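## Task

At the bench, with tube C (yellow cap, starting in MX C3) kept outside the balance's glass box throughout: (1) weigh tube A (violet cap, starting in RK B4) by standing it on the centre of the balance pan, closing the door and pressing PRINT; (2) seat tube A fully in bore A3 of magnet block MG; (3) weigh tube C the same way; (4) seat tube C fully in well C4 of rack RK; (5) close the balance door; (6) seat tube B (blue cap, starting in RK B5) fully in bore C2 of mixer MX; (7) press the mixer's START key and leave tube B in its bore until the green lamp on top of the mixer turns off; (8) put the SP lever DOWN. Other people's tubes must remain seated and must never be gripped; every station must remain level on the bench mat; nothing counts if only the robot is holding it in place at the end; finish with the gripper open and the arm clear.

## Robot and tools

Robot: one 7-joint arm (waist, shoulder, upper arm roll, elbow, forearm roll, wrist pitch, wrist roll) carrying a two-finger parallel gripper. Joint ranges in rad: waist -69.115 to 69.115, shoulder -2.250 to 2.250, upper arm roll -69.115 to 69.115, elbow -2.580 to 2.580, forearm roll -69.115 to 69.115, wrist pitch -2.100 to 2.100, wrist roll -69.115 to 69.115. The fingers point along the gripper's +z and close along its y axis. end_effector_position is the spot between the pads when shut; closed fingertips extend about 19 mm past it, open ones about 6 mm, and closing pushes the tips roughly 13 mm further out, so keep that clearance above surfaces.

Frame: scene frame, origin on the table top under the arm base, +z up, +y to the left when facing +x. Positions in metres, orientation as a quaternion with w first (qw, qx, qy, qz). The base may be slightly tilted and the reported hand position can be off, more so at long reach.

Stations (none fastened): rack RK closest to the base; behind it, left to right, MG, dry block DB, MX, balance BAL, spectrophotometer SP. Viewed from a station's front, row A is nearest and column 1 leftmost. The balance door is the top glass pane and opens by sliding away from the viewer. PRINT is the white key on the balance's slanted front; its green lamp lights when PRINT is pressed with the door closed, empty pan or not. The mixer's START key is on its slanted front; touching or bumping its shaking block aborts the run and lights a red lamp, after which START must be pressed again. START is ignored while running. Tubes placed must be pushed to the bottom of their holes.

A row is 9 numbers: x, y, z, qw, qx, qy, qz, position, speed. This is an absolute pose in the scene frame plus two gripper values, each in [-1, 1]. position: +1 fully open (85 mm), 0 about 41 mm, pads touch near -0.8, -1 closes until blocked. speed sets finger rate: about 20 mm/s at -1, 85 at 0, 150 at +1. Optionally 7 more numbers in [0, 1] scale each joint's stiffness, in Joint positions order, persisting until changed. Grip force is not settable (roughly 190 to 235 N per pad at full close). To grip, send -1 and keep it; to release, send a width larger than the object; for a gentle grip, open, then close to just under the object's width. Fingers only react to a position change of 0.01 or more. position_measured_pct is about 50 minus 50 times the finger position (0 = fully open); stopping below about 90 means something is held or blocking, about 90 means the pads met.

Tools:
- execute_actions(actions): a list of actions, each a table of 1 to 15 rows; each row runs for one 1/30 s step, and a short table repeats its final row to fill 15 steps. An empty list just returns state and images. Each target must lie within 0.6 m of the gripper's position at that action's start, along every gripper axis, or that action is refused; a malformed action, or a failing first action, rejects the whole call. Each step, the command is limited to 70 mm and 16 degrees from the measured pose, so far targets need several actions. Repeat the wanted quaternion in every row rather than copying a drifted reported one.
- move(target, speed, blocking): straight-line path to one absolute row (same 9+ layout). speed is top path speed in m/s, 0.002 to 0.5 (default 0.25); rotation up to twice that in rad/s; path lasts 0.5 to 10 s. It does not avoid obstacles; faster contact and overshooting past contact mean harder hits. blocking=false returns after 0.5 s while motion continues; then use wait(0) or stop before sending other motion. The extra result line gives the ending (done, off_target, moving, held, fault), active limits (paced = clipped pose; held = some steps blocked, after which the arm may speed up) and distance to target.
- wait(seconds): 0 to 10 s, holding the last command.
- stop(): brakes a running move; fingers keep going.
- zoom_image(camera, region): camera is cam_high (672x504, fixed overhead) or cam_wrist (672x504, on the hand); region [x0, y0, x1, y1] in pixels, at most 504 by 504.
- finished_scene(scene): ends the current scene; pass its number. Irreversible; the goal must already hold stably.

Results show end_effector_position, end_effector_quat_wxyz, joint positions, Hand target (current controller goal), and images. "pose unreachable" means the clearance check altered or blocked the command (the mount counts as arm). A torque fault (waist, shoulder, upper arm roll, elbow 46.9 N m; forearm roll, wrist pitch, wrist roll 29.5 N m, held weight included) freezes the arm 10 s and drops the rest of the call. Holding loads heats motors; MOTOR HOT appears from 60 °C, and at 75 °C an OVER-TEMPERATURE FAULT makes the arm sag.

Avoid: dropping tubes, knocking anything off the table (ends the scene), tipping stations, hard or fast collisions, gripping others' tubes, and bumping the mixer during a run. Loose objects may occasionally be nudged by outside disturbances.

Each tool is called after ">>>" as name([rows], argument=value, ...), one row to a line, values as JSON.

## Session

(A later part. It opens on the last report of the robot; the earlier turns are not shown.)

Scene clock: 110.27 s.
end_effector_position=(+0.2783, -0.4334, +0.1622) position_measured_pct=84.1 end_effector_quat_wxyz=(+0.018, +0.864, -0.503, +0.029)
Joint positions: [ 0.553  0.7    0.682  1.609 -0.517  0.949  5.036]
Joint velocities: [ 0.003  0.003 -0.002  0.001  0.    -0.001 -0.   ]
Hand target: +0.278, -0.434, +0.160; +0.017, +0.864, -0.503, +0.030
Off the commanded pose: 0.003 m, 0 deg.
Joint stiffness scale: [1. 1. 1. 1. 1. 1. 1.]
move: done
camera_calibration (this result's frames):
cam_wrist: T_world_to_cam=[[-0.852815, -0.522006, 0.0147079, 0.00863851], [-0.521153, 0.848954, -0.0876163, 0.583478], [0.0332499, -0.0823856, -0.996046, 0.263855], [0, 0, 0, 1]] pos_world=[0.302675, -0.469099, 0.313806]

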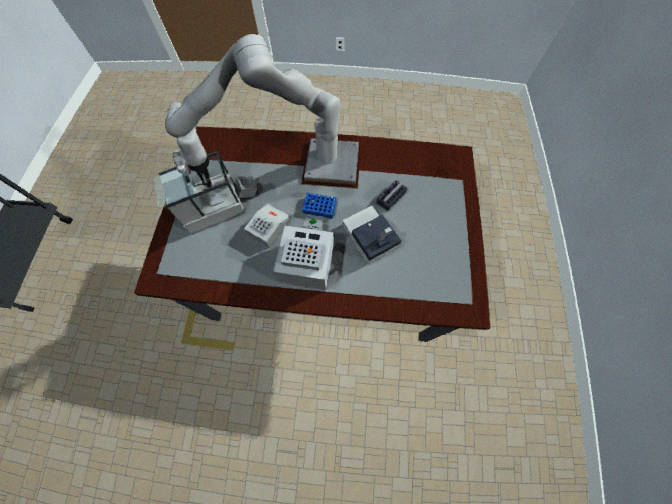

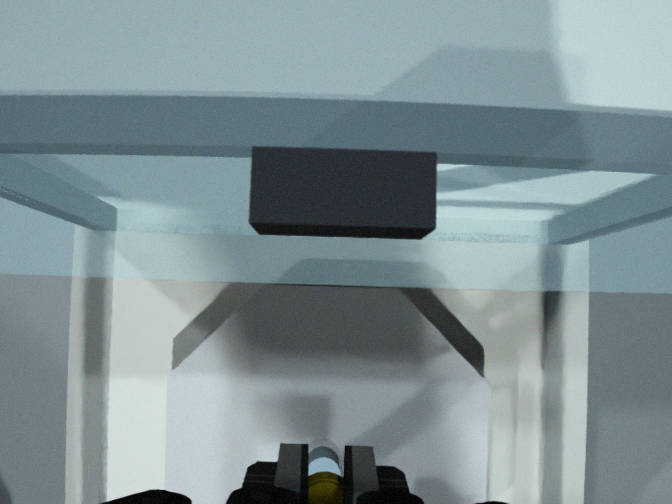

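>>> move(target=[0.2783,-0.4345,0.148,0,0.8638,-0.5038,0,-1,0.3], speed=0.06)

>>> move(target=[0.2783,-0.4345,0.1355,0,0.8638,-0.5038,0,-1,0.3], speed=0.02)

Scene clock: 111.60 s.
end_effector_position=(+0.2777, -0.4351, +0.1489) position_measured_pct=84.1 end_effector_quat_wxyz=(+0.003, +0.866, -0.501, +0.000)
Joint positions: [ 0.579  0.76   0.677  1.543 -0.518  1.023  5.036]
Joint velocities: [ 0.001  0.006  0.    -0.001 -0.002  0.002 -0.   ]
Hand target: +0.278, -0.435, +0.148; -0.000, +0.864, -0.504, +0.000
Off the commanded pose: 0.001 m, 1 deg.
Joint stiffness scale: [1. 1. 1. 1. 1. 1. 1.]
move: done
camera_calibration (this result's frames):
cam_wrist: T_world_to_cam=[[-0.849195, -0.52783, 0.0161978, 0.00366425], [-0.528077, 0.848877, -0.0233021, 0.575816], [-0.00145037, -0.0283417, -0.999597, 0.284108], [0, 0, 0, 1]] pos_world=[0.307599, -0.478811, 0.297352]

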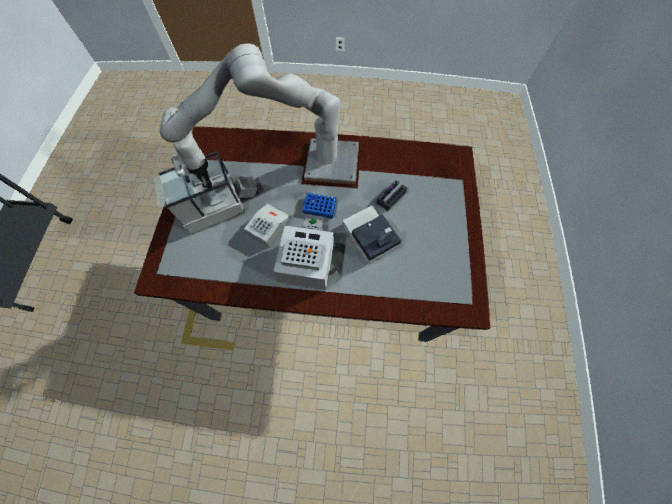

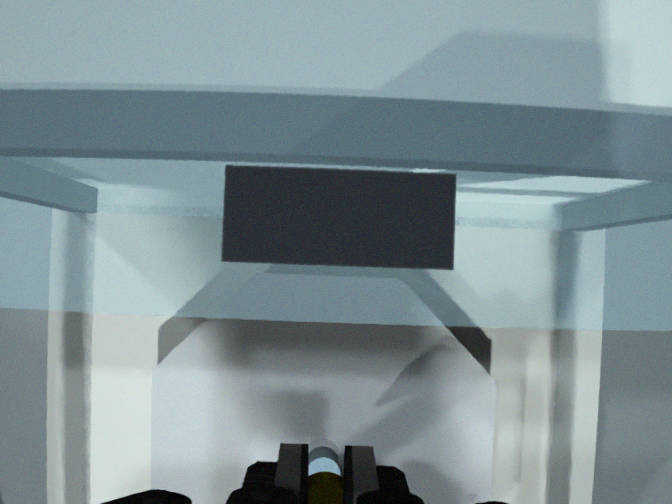

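Scene clock: 112.53 s.
end_effector_position=(+0.2786, -0.4341, +0.1377) position_measured_pct=84.1 end_effector_quat_wxyz=(+0.001, +0.864, -0.504, -0.001)
Joint positions: [ 0.585  0.777  0.666  1.55  -0.53   1.006  5.037]
Joint velocities: [ 0.001  0.    -0.004  0.001  0.    -0.001 -0.001]
Hand target: +0.278, -0.434, +0.136; -0.000, +0.864, -0.504, -0.000
Off the commanded pose: 0.002 m, 0 deg.
Joint stiffness scale: [1. 1. 1. 1. 1. 1. 1.]
move: done
camera_calibration (this result's frames):
cam_wrist: T_world_to_cam=[[-0.852848, -0.521987, 0.0133639, 0.0091085], [-0.522155, 0.852657, -0.0181874, 0.574432], [-0.00190119, -0.0224891, -0.999745, 0.275698], [0, 0, 0, 1]] pos_world=[0.308235, -0.478839, 0.285953]

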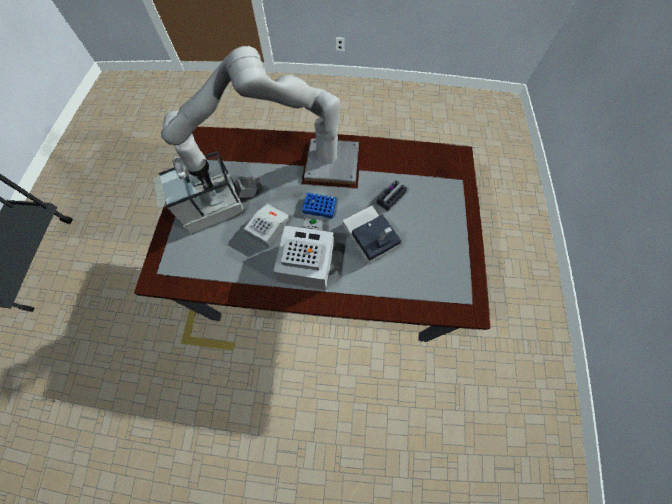

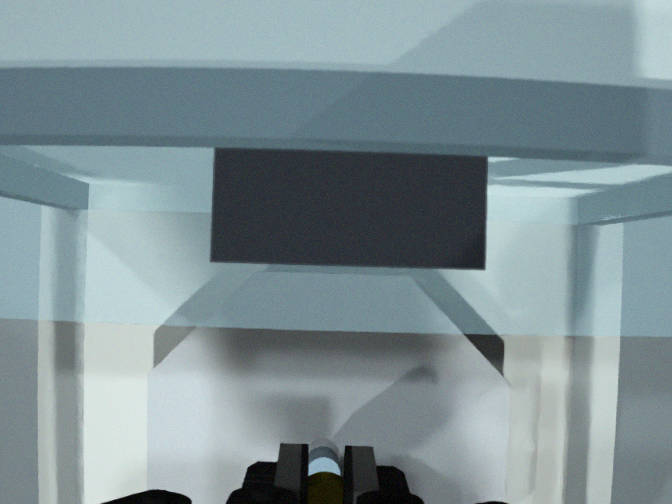

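Release, rise, go to the handle.

>>> execute_actions([
  [[0.2785,-0.4343,0.137,0,0.8638,-0.5038,0,-0.2,0]],
])

>>> move(target=[0.2785,-0.4343,0.265,0,0.8638,-0.5038,0,0.1,0.5], speed=0.2)

>>> move(target=[0.3085,-0.4878,0.264,0,0.8638,-0.5038,0,0.1,0.5], speed=0.15)

Scene clock: 113.47 s.
end_effector_position=(+0.2785, -0.4341, +0.1377) position_measured_pct=59.9 end_effector_quat_wxyz=(+0.001, +0.864, -0.504, -0.001)
Joint positions: [ 0.585  0.777  0.666  1.55  -0.53   1.006  5.037]
Joint velocities: [ 0.001  0.    -0.001  0.    -0.    -0.     0.   ]
Hand target: +0.279, -0.434, +0.137; +0.000, +0.864, -0.504, -0.000
Off the commanded pose: 0.001 m, 0 deg.
Joint stiffness scale: [1. 1. 1. 1. 1. 1. 1.]
camera_calibration (this result's frames):
cam_wrist: T_world_to_cam=[[-0.852961, -0.521806, 0.0132833, 0.00913146], [-0.521972, 0.852769, -0.0181653, 0.574428], [-0.00184878, -0.0224278, -0.999747, 0.275684], [0, 0, 0, 1]] pos_world=[0.308134, -0.478907, 0.285928]

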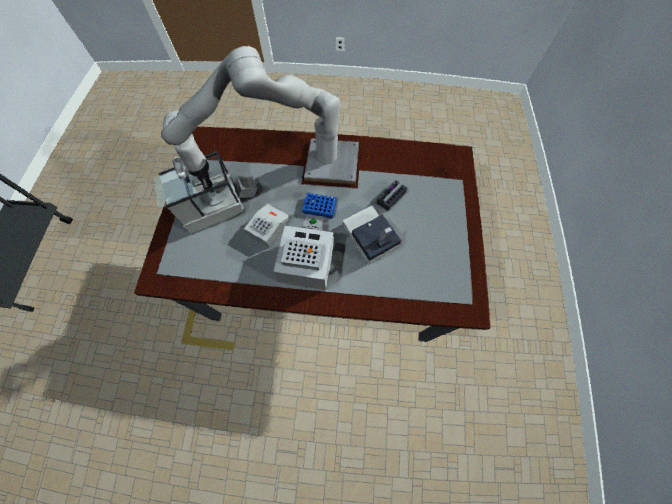

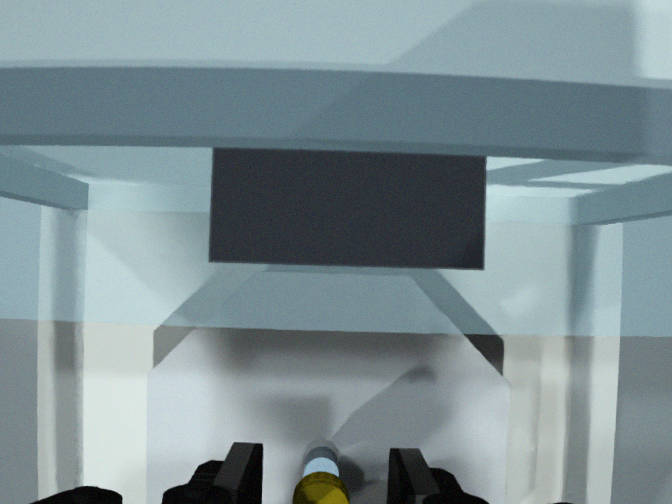

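Scene clock: 114.60 s.
end_effector_position=(+0.2792, -0.4354, +0.2627) position_measured_pct=45.2 end_effector_quat_wxyz=(-0.001, +0.864, -0.503, +0.001)
Joint positions: [ 0.558  0.64   0.749  1.358 -0.433  1.311  4.954]
Joint velocities: [-0.    -0.002  0.001 -0.     0.     0.001 -0.001]
Hand target: +0.279, -0.435, +0.265; +0.000, +0.864, -0.504, -0.000
Off the commanded pose: 0.003 m, 0 deg.
Joint stiffness scale: [1. 1. 1. 1. 1. 1. 1.]
move: done
camera_calibration (this result's frames):
cam_wrist: T_world_to_cam=[[-0.852406, -0.522833, 0.00699859, 0.00842883], [-0.522858, 0.85217, -0.020624, 0.578728], [0.00481894, -0.0212393, -0.999763, 0.399234], [0, 0, 0, 1]] pos_world=[0.307853, -0.480288, 0.411016]

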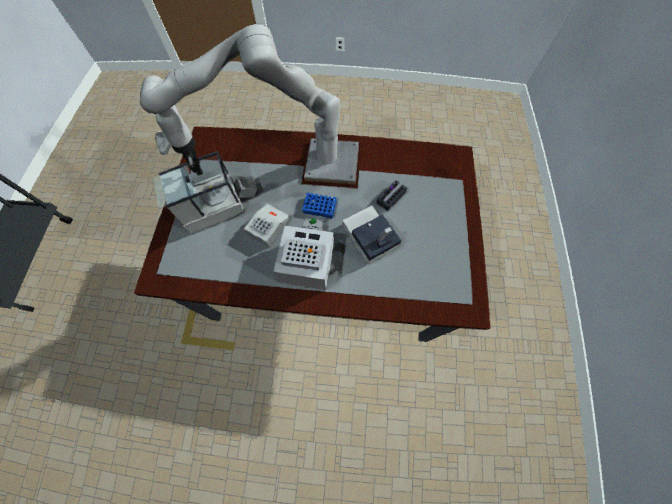

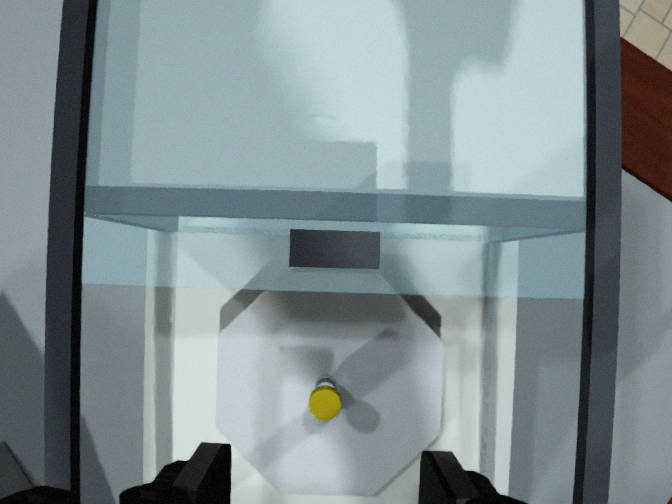

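Scene clock: 115.60 s.
end_effector_position=(+0.3083, -0.4885, +0.2645) position_measured_pct=45.2 end_effector_quat_wxyz=(+0.003, +0.866, -0.501, +0.001)
Joint positions: [ 0.654  0.779  0.732  1.088 -0.484  1.433  4.935]
Joint velocities: [ 0.004  0.004 -0.    -0.002 -0.002  0.001  0.   ]
Hand target: +0.308, -0.488, +0.264; -0.000, +0.864, -0.504, +0.000
Off the commanded pose: 0.001 m, 1 deg.
Joint stiffness scale: [1. 1. 1. 1. 1. 1. 1.]
move: done
camera_calibration (this result's frames):
cam_wrist: T_world_to_cam=[[-0.849286, -0.527693, 0.0159336, -0.000244218], [-0.527932, 0.84896, -0.0235303, 0.640071], [-0.00111018, -0.0283958, -0.999596, 0.398091], [0, 0, 0, 1]] pos_world=[0.338148, -0.532219, 0.412995]

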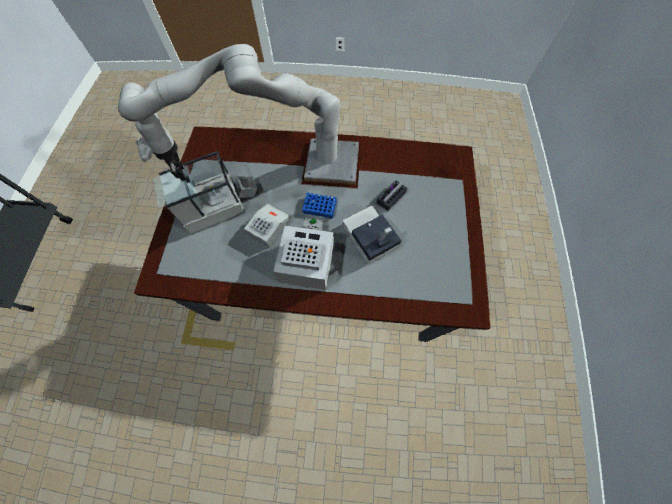

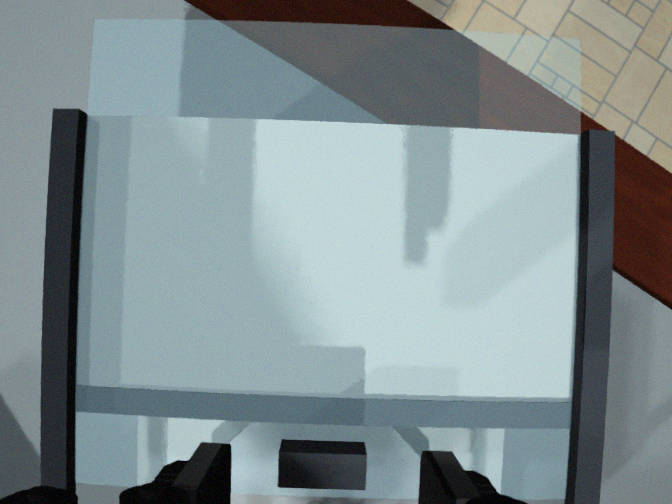

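>>> move(target=[0.3085,-0.4878,0.229,0,0.8638,-0.5038,0,0.1,0.5], speed=0.08)

>>> execute_actions([
  [[0.3085,-0.4878,0.230,0,0.8638,-0.5038,0,-1,0.3]],
])

>>> move(target=[0.2486,-0.3830,0.231,0,0.8638,-0.5038,0,-1,0.3], speed=0.08)

Scene clock: 116.73 s.
end_effector_position=(+0.3063, -0.4883, +0.2313) position_measured_pct=45.2 end_effector_quat_wxyz=(+0.001, +0.862, -0.506, -0.001)
Joint positions: [ 0.655  0.802  0.712  1.156 -0.493  1.353  4.942]
Joint velocities: [ 0.001  0.001 -0.003  0.001  0.    -0.002 -0.   ]
Hand target: +0.308, -0.488, +0.229; -0.000, +0.864, -0.504, -0.000
Off the commanded pose: 0.003 m, 0 deg.
Joint stiffness scale: [1. 1. 1. 1. 1. 1. 1.]
move: done
camera_calibration (this result's frames):
cam_wrist: T_world_to_cam=[[-0.855768, -0.517175, 0.0138654, 0.00633516], [-0.517354, 0.855581, -0.0180306, 0.636708], [-0.002538, -0.0226033, -0.999741, 0.368197], [0, 0, 0, 1]] pos_world=[0.335759, -0.533156, 0.379494]

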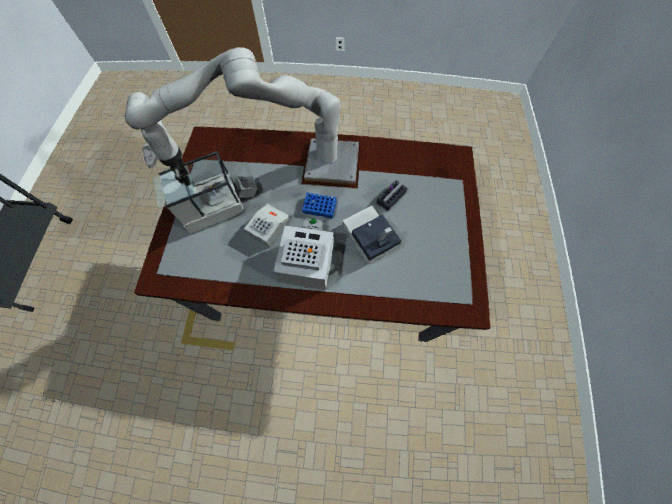

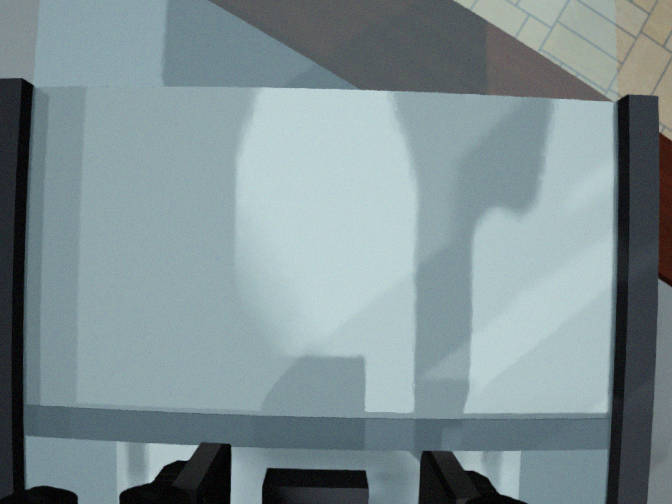

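Scene clock: 117.23 s.
end_effector_position=(+0.3082, -0.4875, +0.2318) position_measured_pct=71.0 end_effector_quat_wxyz=(-0.000, +0.863, -0.506, +0.000)
Joint positions: [ 0.654  0.801  0.71   1.155 -0.496  1.353  4.942]
Joint velocities: [ 0.001 -0.     0.     0.001  0.     0.    -0.001]
Hand target: +0.308, -0.488, +0.230; +0.000, +0.864, -0.504, -0.000
Off the commanded pose: 0.002 m, 0 deg.
Joint stiffness scale: [1. 1. 1. 1. 1. 1. 1.]
camera_calibration (this result's frames):
cam_wrist: T_world_to_cam=[[-0.855098, -0.518377, 0.00963114, 0.00853235], [-0.518463, 0.854874, -0.0196609, 0.637465], [0.00195833, -0.0218054, -0.99976, 0.367697], [0, 0, 0, 1]] pos_world=[0.337078, -0.532512, 0.38006]

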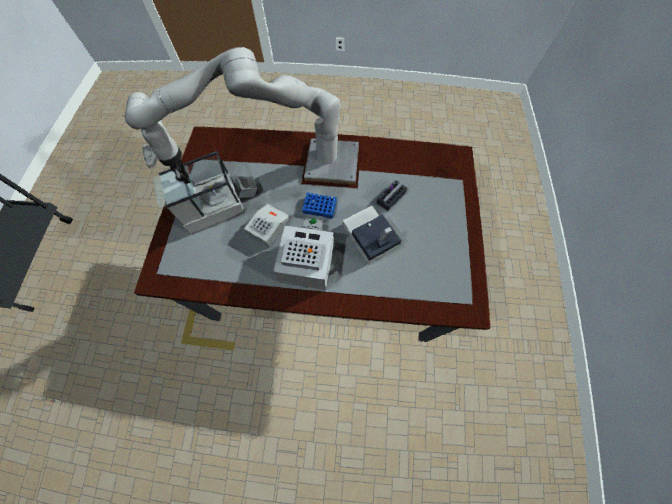

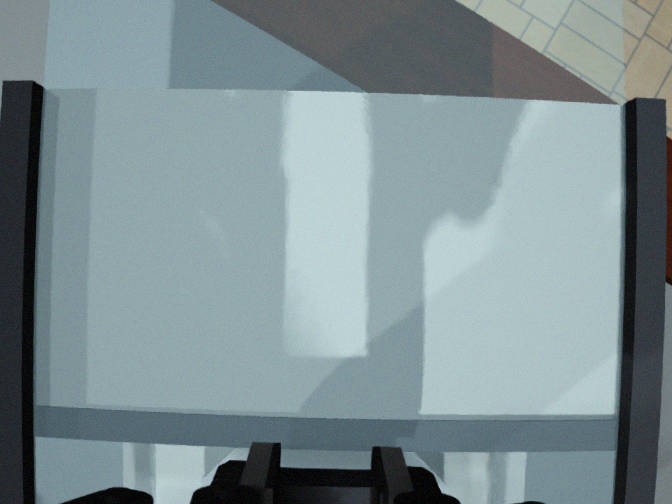

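Scene clock: 119.17 s.
end_effector_position=(+0.2489, -0.3837, +0.2318) position_measured_pct=71.0 end_effector_quat_wxyz=(-0.002, +0.864, -0.504, +0.001)
Joint positions: [ 0.474  0.538  0.753  1.636 -0.396  1.13   4.965]
Joint velocities: [-0.005 -0.002  0.002  0.004 -0.    -0.005  0.   ]
Hand target: +0.249, -0.383, +0.231; +0.000, +0.864, -0.503, -0.000
Off the commanded pose: 0.001 m, 0 deg.
Joint stiffness scale: [1. 1. 1. 1. 1. 1. 1.]
move: done
camera_calibration (this result's frames):
cam_wrist: T_world_to_cam=[[-0.852803, -0.522182, 0.00730118, 0.010163], [-0.522221, 0.852604, -0.0187583, 0.517798], [0.00357022, -0.0198099, -0.999797, 0.370476], [0, 0, 0, 1]] pos_world=[0.277749, -0.42883, 0.380039]

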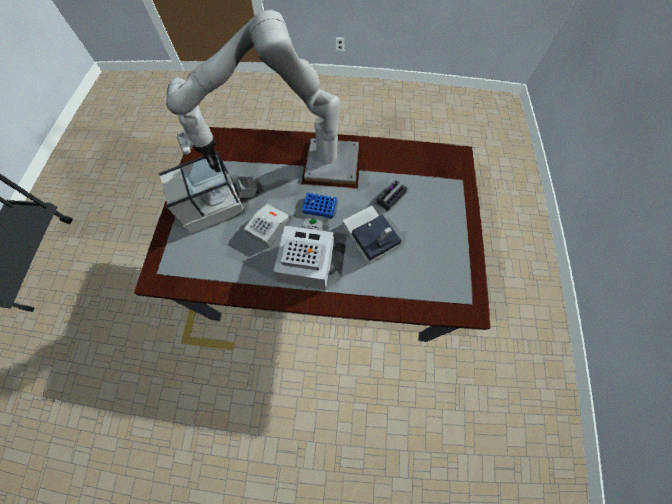

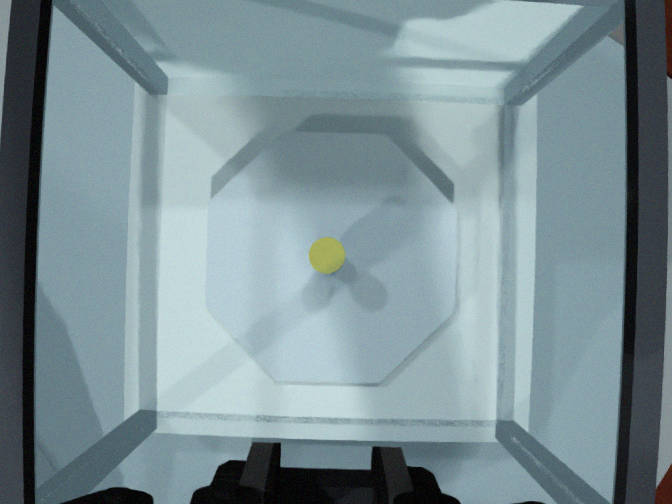

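>>> execute_actions([
  [[0.2489,-0.3837,0.2318,0,0.8638,-0.5038,0,0.1,0.6]],
])

>>> move(target=[0.235,-0.359,0.275,0.0875,0.8507,-0.4961,0.15,0.1,0.6], speed=0.2)

>>> move(target=[0.1943,-0.2868,0.1236,0.0875,0.8507,-0.4961,0.15,-1,1], speed=0.25)

>>> move(target=[0.2010,-0.2987,0.086,0.0875,0.8507,-0.4961,0.15,-1,1], speed=0.04)

>>> move(target=[0.1943,-0.2868,0.14,0.0875,0.8507,-0.4961,0.15,-1,1], speed=0.15)

Scene clock: 120.07 s.
end_effector_position=(+0.2489, -0.3837, +0.2316) position_measured_pct=45.2 end_effector_quat_wxyz=(-0.001, +0.864, -0.504, +0.000)
Joint positions: [ 0.473  0.538  0.754  1.637 -0.396  1.13   4.965]
Joint velocities: [-0.001 -0.    -0.001 -0.     0.     0.     0.   ]
Hand target: +0.249, -0.384, +0.232; -0.000, +0.864, -0.504, +0.000
Off the commanded pose: 0.000 m, 0 deg.
Joint stiffness scale: [1. 1. 1. 1. 1. 1. 1.]
camera_calibration (this result's frames):
cam_wrist: T_world_to_cam=[[-0.852718, -0.522313, 0.00783317, 0.00995332], [-0.522362, 0.852518, -0.0187378, 0.517793], [0.00310908, -0.0200698, -0.999794, 0.370304], [0, 0, 0, 1]] pos_world=[0.277811, -0.428797, 0.379852]

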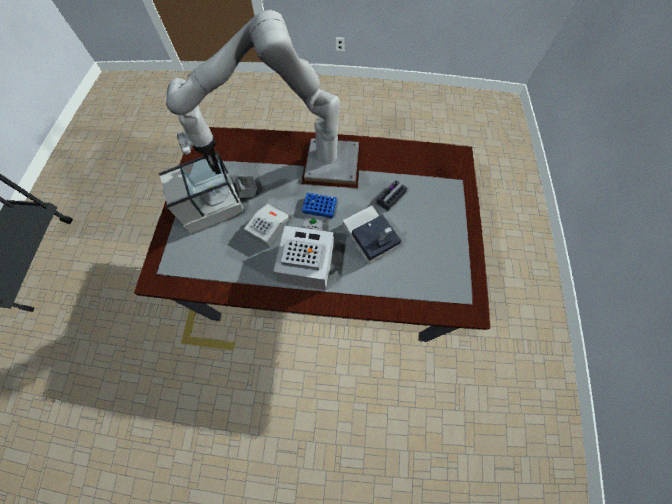

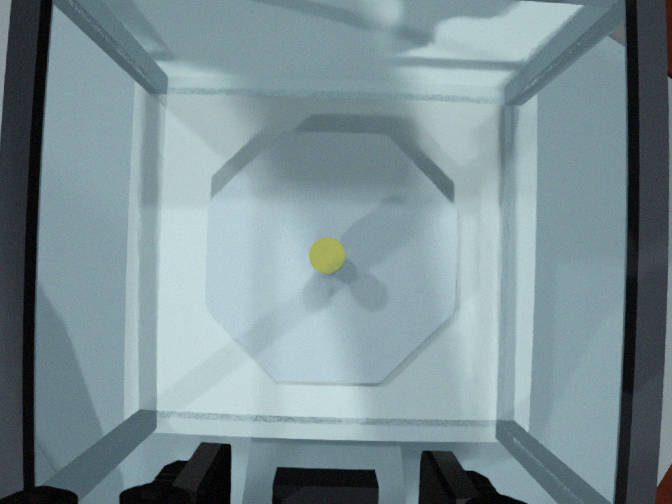

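Scene clock: 121.57 s.
end_effector_position=(+0.2348, -0.3592, +0.2745) position_measured_pct=45.2 end_effector_quat_wxyz=(+0.087, +0.851, -0.496, +0.148)
Joint positions: [ 0.168  0.171  0.861  2.    -0.155  0.691  4.739]
Joint velocities: [-0.007 -0.005  0.001  0.     0.    -0.     0.   ]
Hand target: +0.235, -0.359, +0.275; +0.088, +0.851, -0.496, +0.150
Off the commanded pose: 0.001 m, 0 deg.
Joint stiffness scale: [1. 1. 1. 1. 1. 1. 1.]
move: done
camera_calibration (this result's frames):
cam_wrist: T_world_to_cam=[[-0.855427, -0.517433, 0.022533, 0.00874671], [-0.490407, 0.795222, -0.356543, 0.554935], [0.166569, -0.316047, -0.934007, 0.250955], [0, 0, 0, 1]] pos_world=[0.237825, -0.357457, 0.432055]

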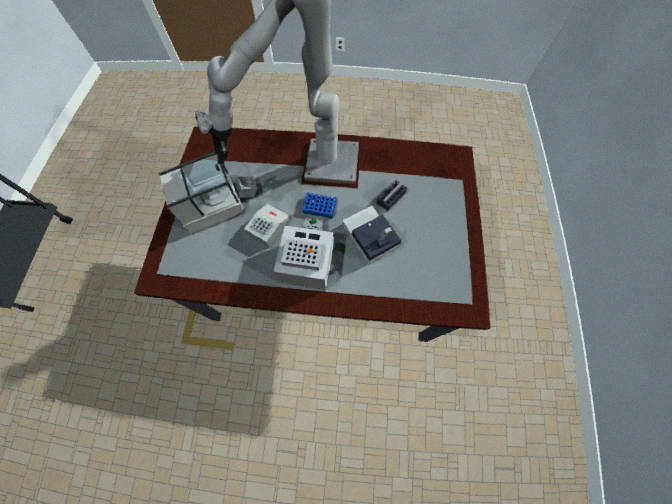

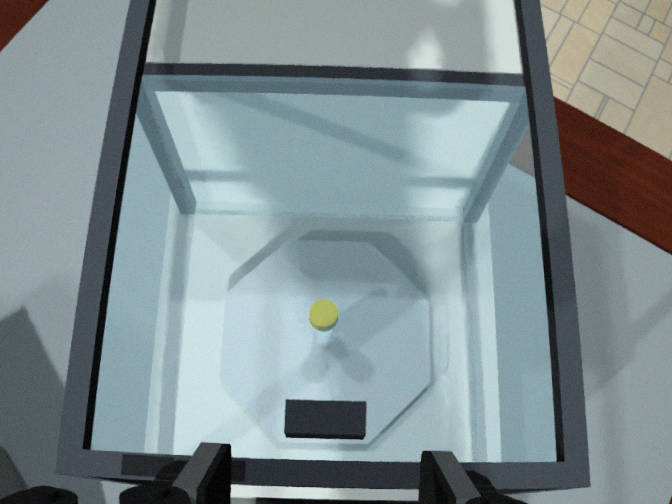

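Scene clock: 123.30 s.
end_effector_position=(+0.1957, -0.2852, +0.1237) position_measured_pct=91.7 end_effector_quat_wxyz=(+0.084, +0.850, -0.499, +0.150)
Joint positions: [ 0.649  0.326  0.247  2.474 -0.555  0.017  5.055]
Joint velocities: [ 0.013 -0.    -0.004 -0.001 -0.    -0.001 -0.   ]
Hand target: +0.195, -0.286, +0.124; +0.086, +0.851, -0.496, +0.150
Off the commanded pose: 0.002 m, 0 deg.
Joint stiffness scale: [1. 1. 1. 1. 1. 1. 1.]
move: done
camera_calibration (this result's frames):
cam_wrist: T_world_to_cam=[[-0.858308, -0.512894, 0.0157076, 0.0196625], [-0.484109, 0.799229, -0.356191, 0.423076], [0.170134, -0.313326, -0.934281, 0.140108], [0, 0, 0, 1]] pos_world=[0.197854, -0.284151, 0.281288]

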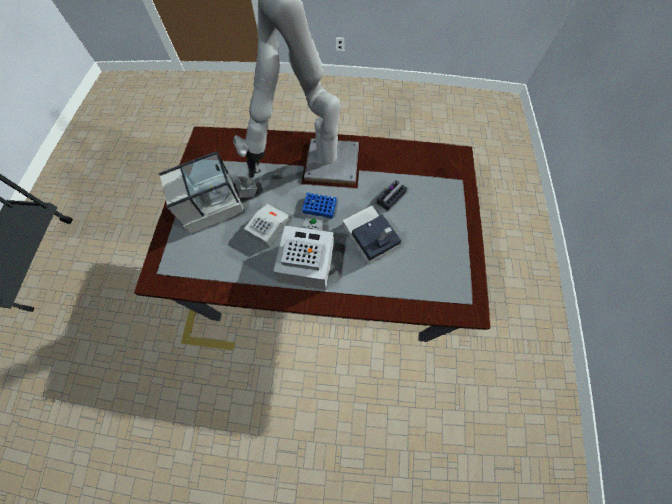

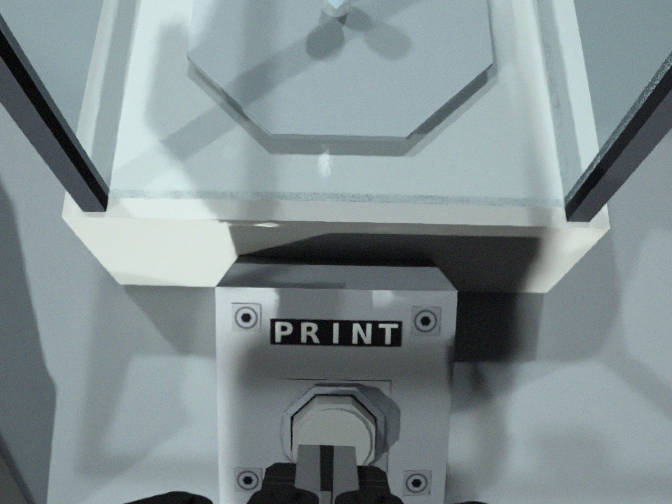

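Scene clock: 124.73 s.
end_effector_position=(+0.2016, -0.2957, +0.0869) position_measured_pct=91.7 end_effector_quat_wxyz=(+0.085, +0.852, -0.494, +0.149)
Joint positions: [ 0.866  0.465 -0.008  2.471 -0.538 -0.151  5.047]
Joint velocities: [ 0.009  0.004 -0.003  0.    -0.    -0.     0.   ]
Hand target: +0.201, -0.299, +0.086; +0.087, +0.851, -0.496, +0.150
Off the commanded pose: 0.003 m, 0 deg.
Joint stiffness scale: [1. 1. 1. 1. 1. 1. 1.]
move: done
camera_calibration (this result's frames):
cam_wrist: T_world_to_cam=[[-0.85305, -0.521463, 0.0195549, 0.016005], [-0.493207, 0.793453, -0.356622, 0.421374], [0.170449, -0.313861, -0.934044, 0.101166], [0, 0, 0, 1]] pos_world=[0.204234, -0.294243, 0.244452]

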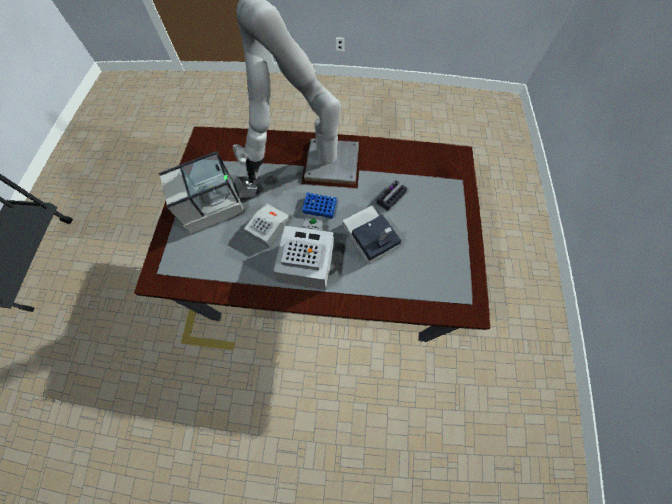

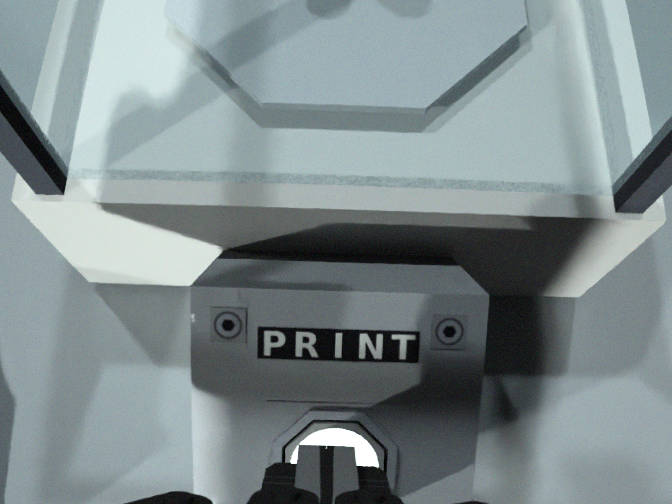

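Scene clock: 126.03 s.
end_effector_position=(+0.1926, -0.2875, +0.1394) position_measured_pct=91.7 end_effector_quat_wxyz=(+0.089, +0.850, -0.496, +0.150)
Joint positions: [ 0.504  0.284  0.427  2.462 -0.541  0.091  5.061]
Joint velocities: [-0.013  0.     0.004  0.    -0.     0.001 -0.   ]
Hand target: +0.194, -0.287, +0.140; +0.088, +0.851, -0.496, +0.150
Off the commanded pose: 0.002 m, 0 deg.
Joint stiffness scale: [1. 1. 1. 1. 1. 1. 1.]
move: done
camera_calibration (this result's frames):
cam_wrist: T_world_to_cam=[[-0.856364, -0.515762, 0.0251137, 0.0130935], [-0.488877, 0.794146, -0.361013, 0.429157], [0.166253, -0.321436, -0.932222, 0.152683], [0, 0, 0, 1]] pos_world=[0.195634, -0.284982, 0.296937]

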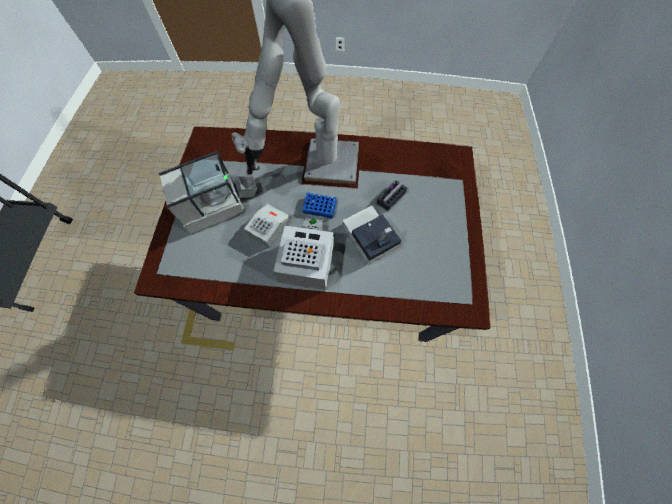

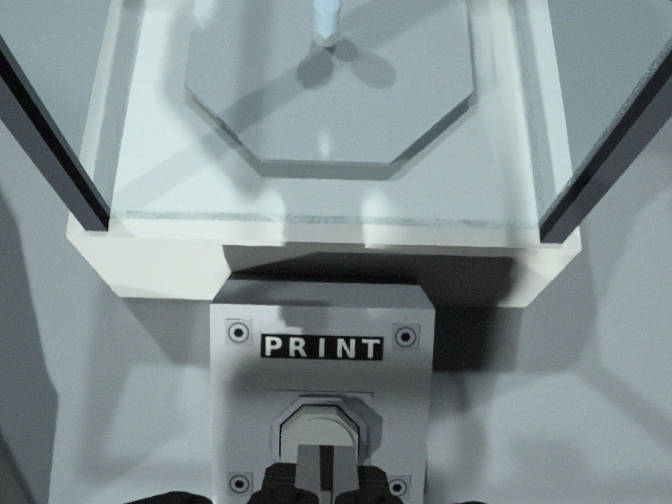

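Green lamp lit. Open the door.

>>> move(target=[0.225,-0.341,0.275,0.0875,0.8507,-0.4961,0.15,0.1,1], speed=0.25)

>>> move(target=[0.2491,-0.3838,0.264,0,0.8638,-0.5038,0,0.1,1], speed=0.2)

>>> move(target=[0.2491,-0.3838,0.229,0,0.8638,-0.5038,0,0.1,1], speed=0.08)

Scene clock: 127.53 s.
end_effector_position=(+0.2232, -0.3432, +0.2735) position_measured_pct=45.2 end_effector_quat_wxyz=(+0.089, +0.849, -0.498, +0.150)
Joint positions: [ 0.205  0.096  0.764  2.057 -0.028  0.67   4.605]
Joint velocities: [-0.007 -0.002  0.001 -0.    -0.     0.001  0.   ]
Hand target: +0.225, -0.342, +0.275; +0.089, +0.850, -0.496, +0.150
Off the commanded pose: 0.003 m, 0 deg.
Joint stiffness scale: [1. 1. 1. 1. 1. 1. 1.]
move: done
camera_calibration (this result's frames):
cam_wrist: T_world_to_cam=[[-0.858572, -0.512166, 0.0232158, 0.00939856], [-0.484868, 0.796429, -0.361392, 0.536742], [0.166603, -0.321538, -0.932125, 0.254654], [0, 0, 0, 1]] pos_world=[0.225892, -0.340783, 0.431125]

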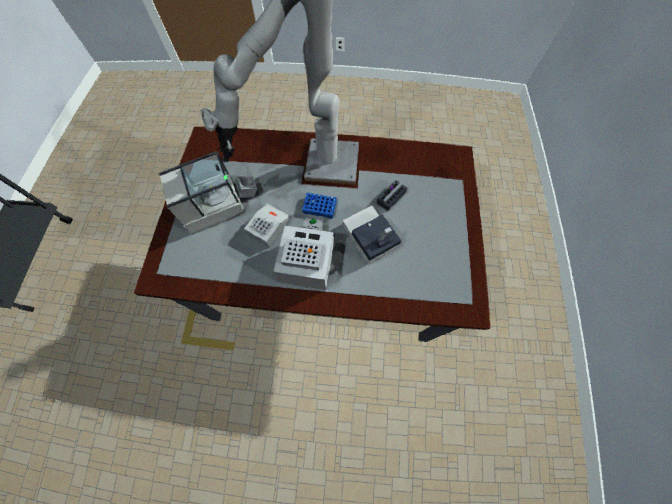

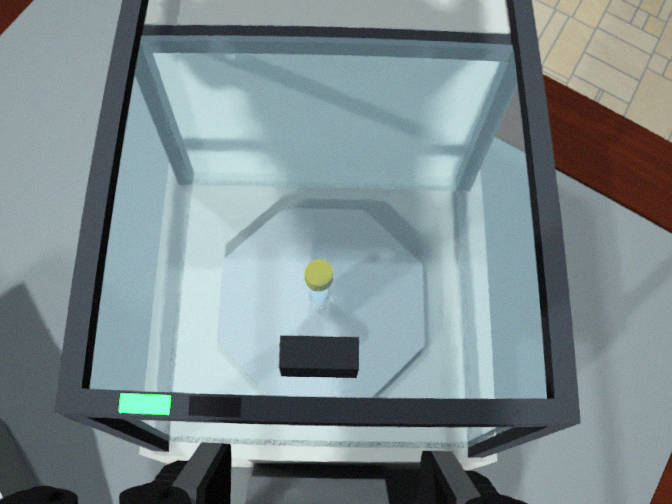

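Scene clock: 129.00 s.
end_effector_position=(+0.2480, -0.3846, +0.2647) position_measured_pct=45.2 end_effector_quat_wxyz=(+0.002, +0.863, -0.506, +0.001)
Joint positions: [ 0.478  0.49   0.738  1.578 -0.338  1.206  4.91 ]
Joint velocities: [ 0.006  0.005 -0.002 -0.002  0.     0.    -0.   ]
Hand target: +0.249, -0.384, +0.264; -0.001, +0.863, -0.504, +0.000
Off the commanded pose: 0.002 m, 0 deg.
Joint stiffness scale: [1. 1. 1. 1. 1. 1. 1.]
move: done
camera_calibration (this result's frames):
cam_wrist: T_world_to_cam=[[-0.855321, -0.517915, 0.0137685, 0.00916481], [-0.518098, 0.855015, -0.0228943, 0.519705], [0.000085077, -0.0267154, -0.999643, 0.401518], [0, 0, 0, 1]] pos_world=[0.277063, -0.428882, 0.413147]

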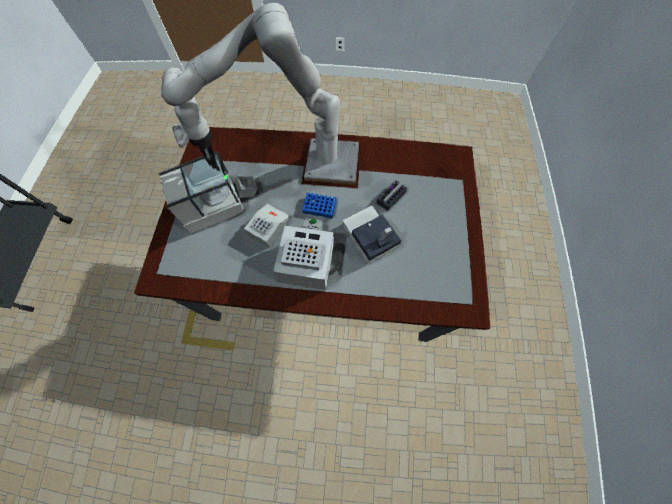

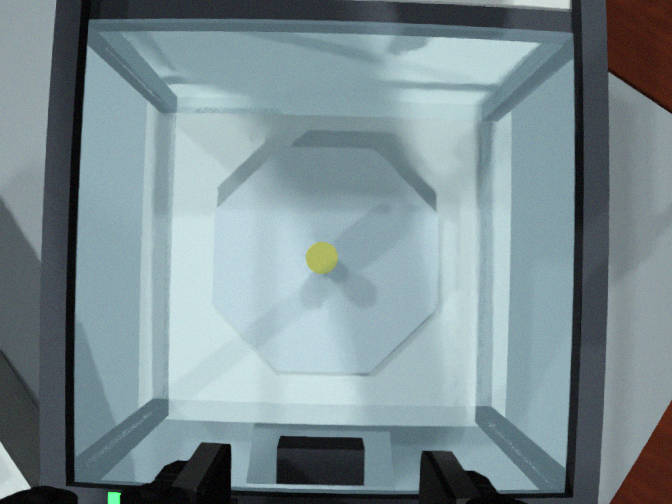

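Scene clock: 129.83 s.
end_effector_position=(+0.2487, -0.3833, +0.2311) position_measured_pct=45.2 end_effector_quat_wxyz=(+0.001, +0.864, -0.504, -0.001)
Joint positions: [ 0.489  0.528  0.718  1.638 -0.368  1.121  4.937]
Joint velocities: [ 0.001  0.004  0.001  0.    -0.    -0.001  0.001]
Hand target: +0.249, -0.384, +0.229; -0.000, +0.864, -0.504, -0.000
Off the commanded pose: 0.002 m, 0 deg.
Joint stiffness scale: [1. 1. 1. 1. 1. 1. 1.]
move: done
camera_calibration (this result's frames):
cam_wrist: T_world_to_cam=[[-0.853516, -0.520889, 0.0135932, 0.00935966], [-0.521062, 0.853327, -0.0181043, 0.51716], [-0.00216915, -0.0225352, -0.999744, 0.370146], [0, 0, 0, 1]] pos_world=[0.278264, -0.42809, 0.379287]

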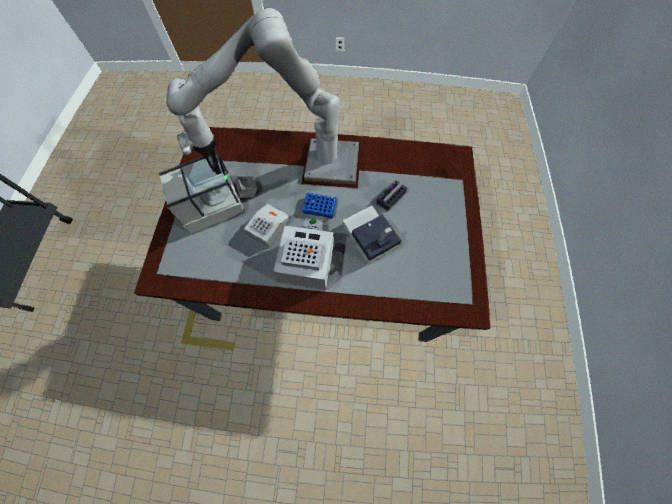

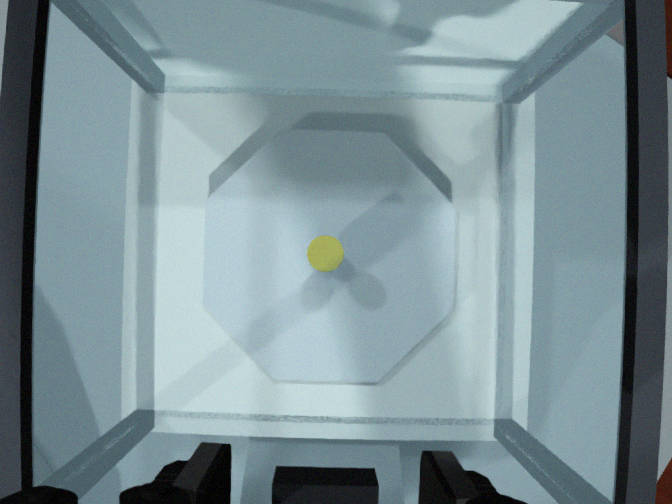

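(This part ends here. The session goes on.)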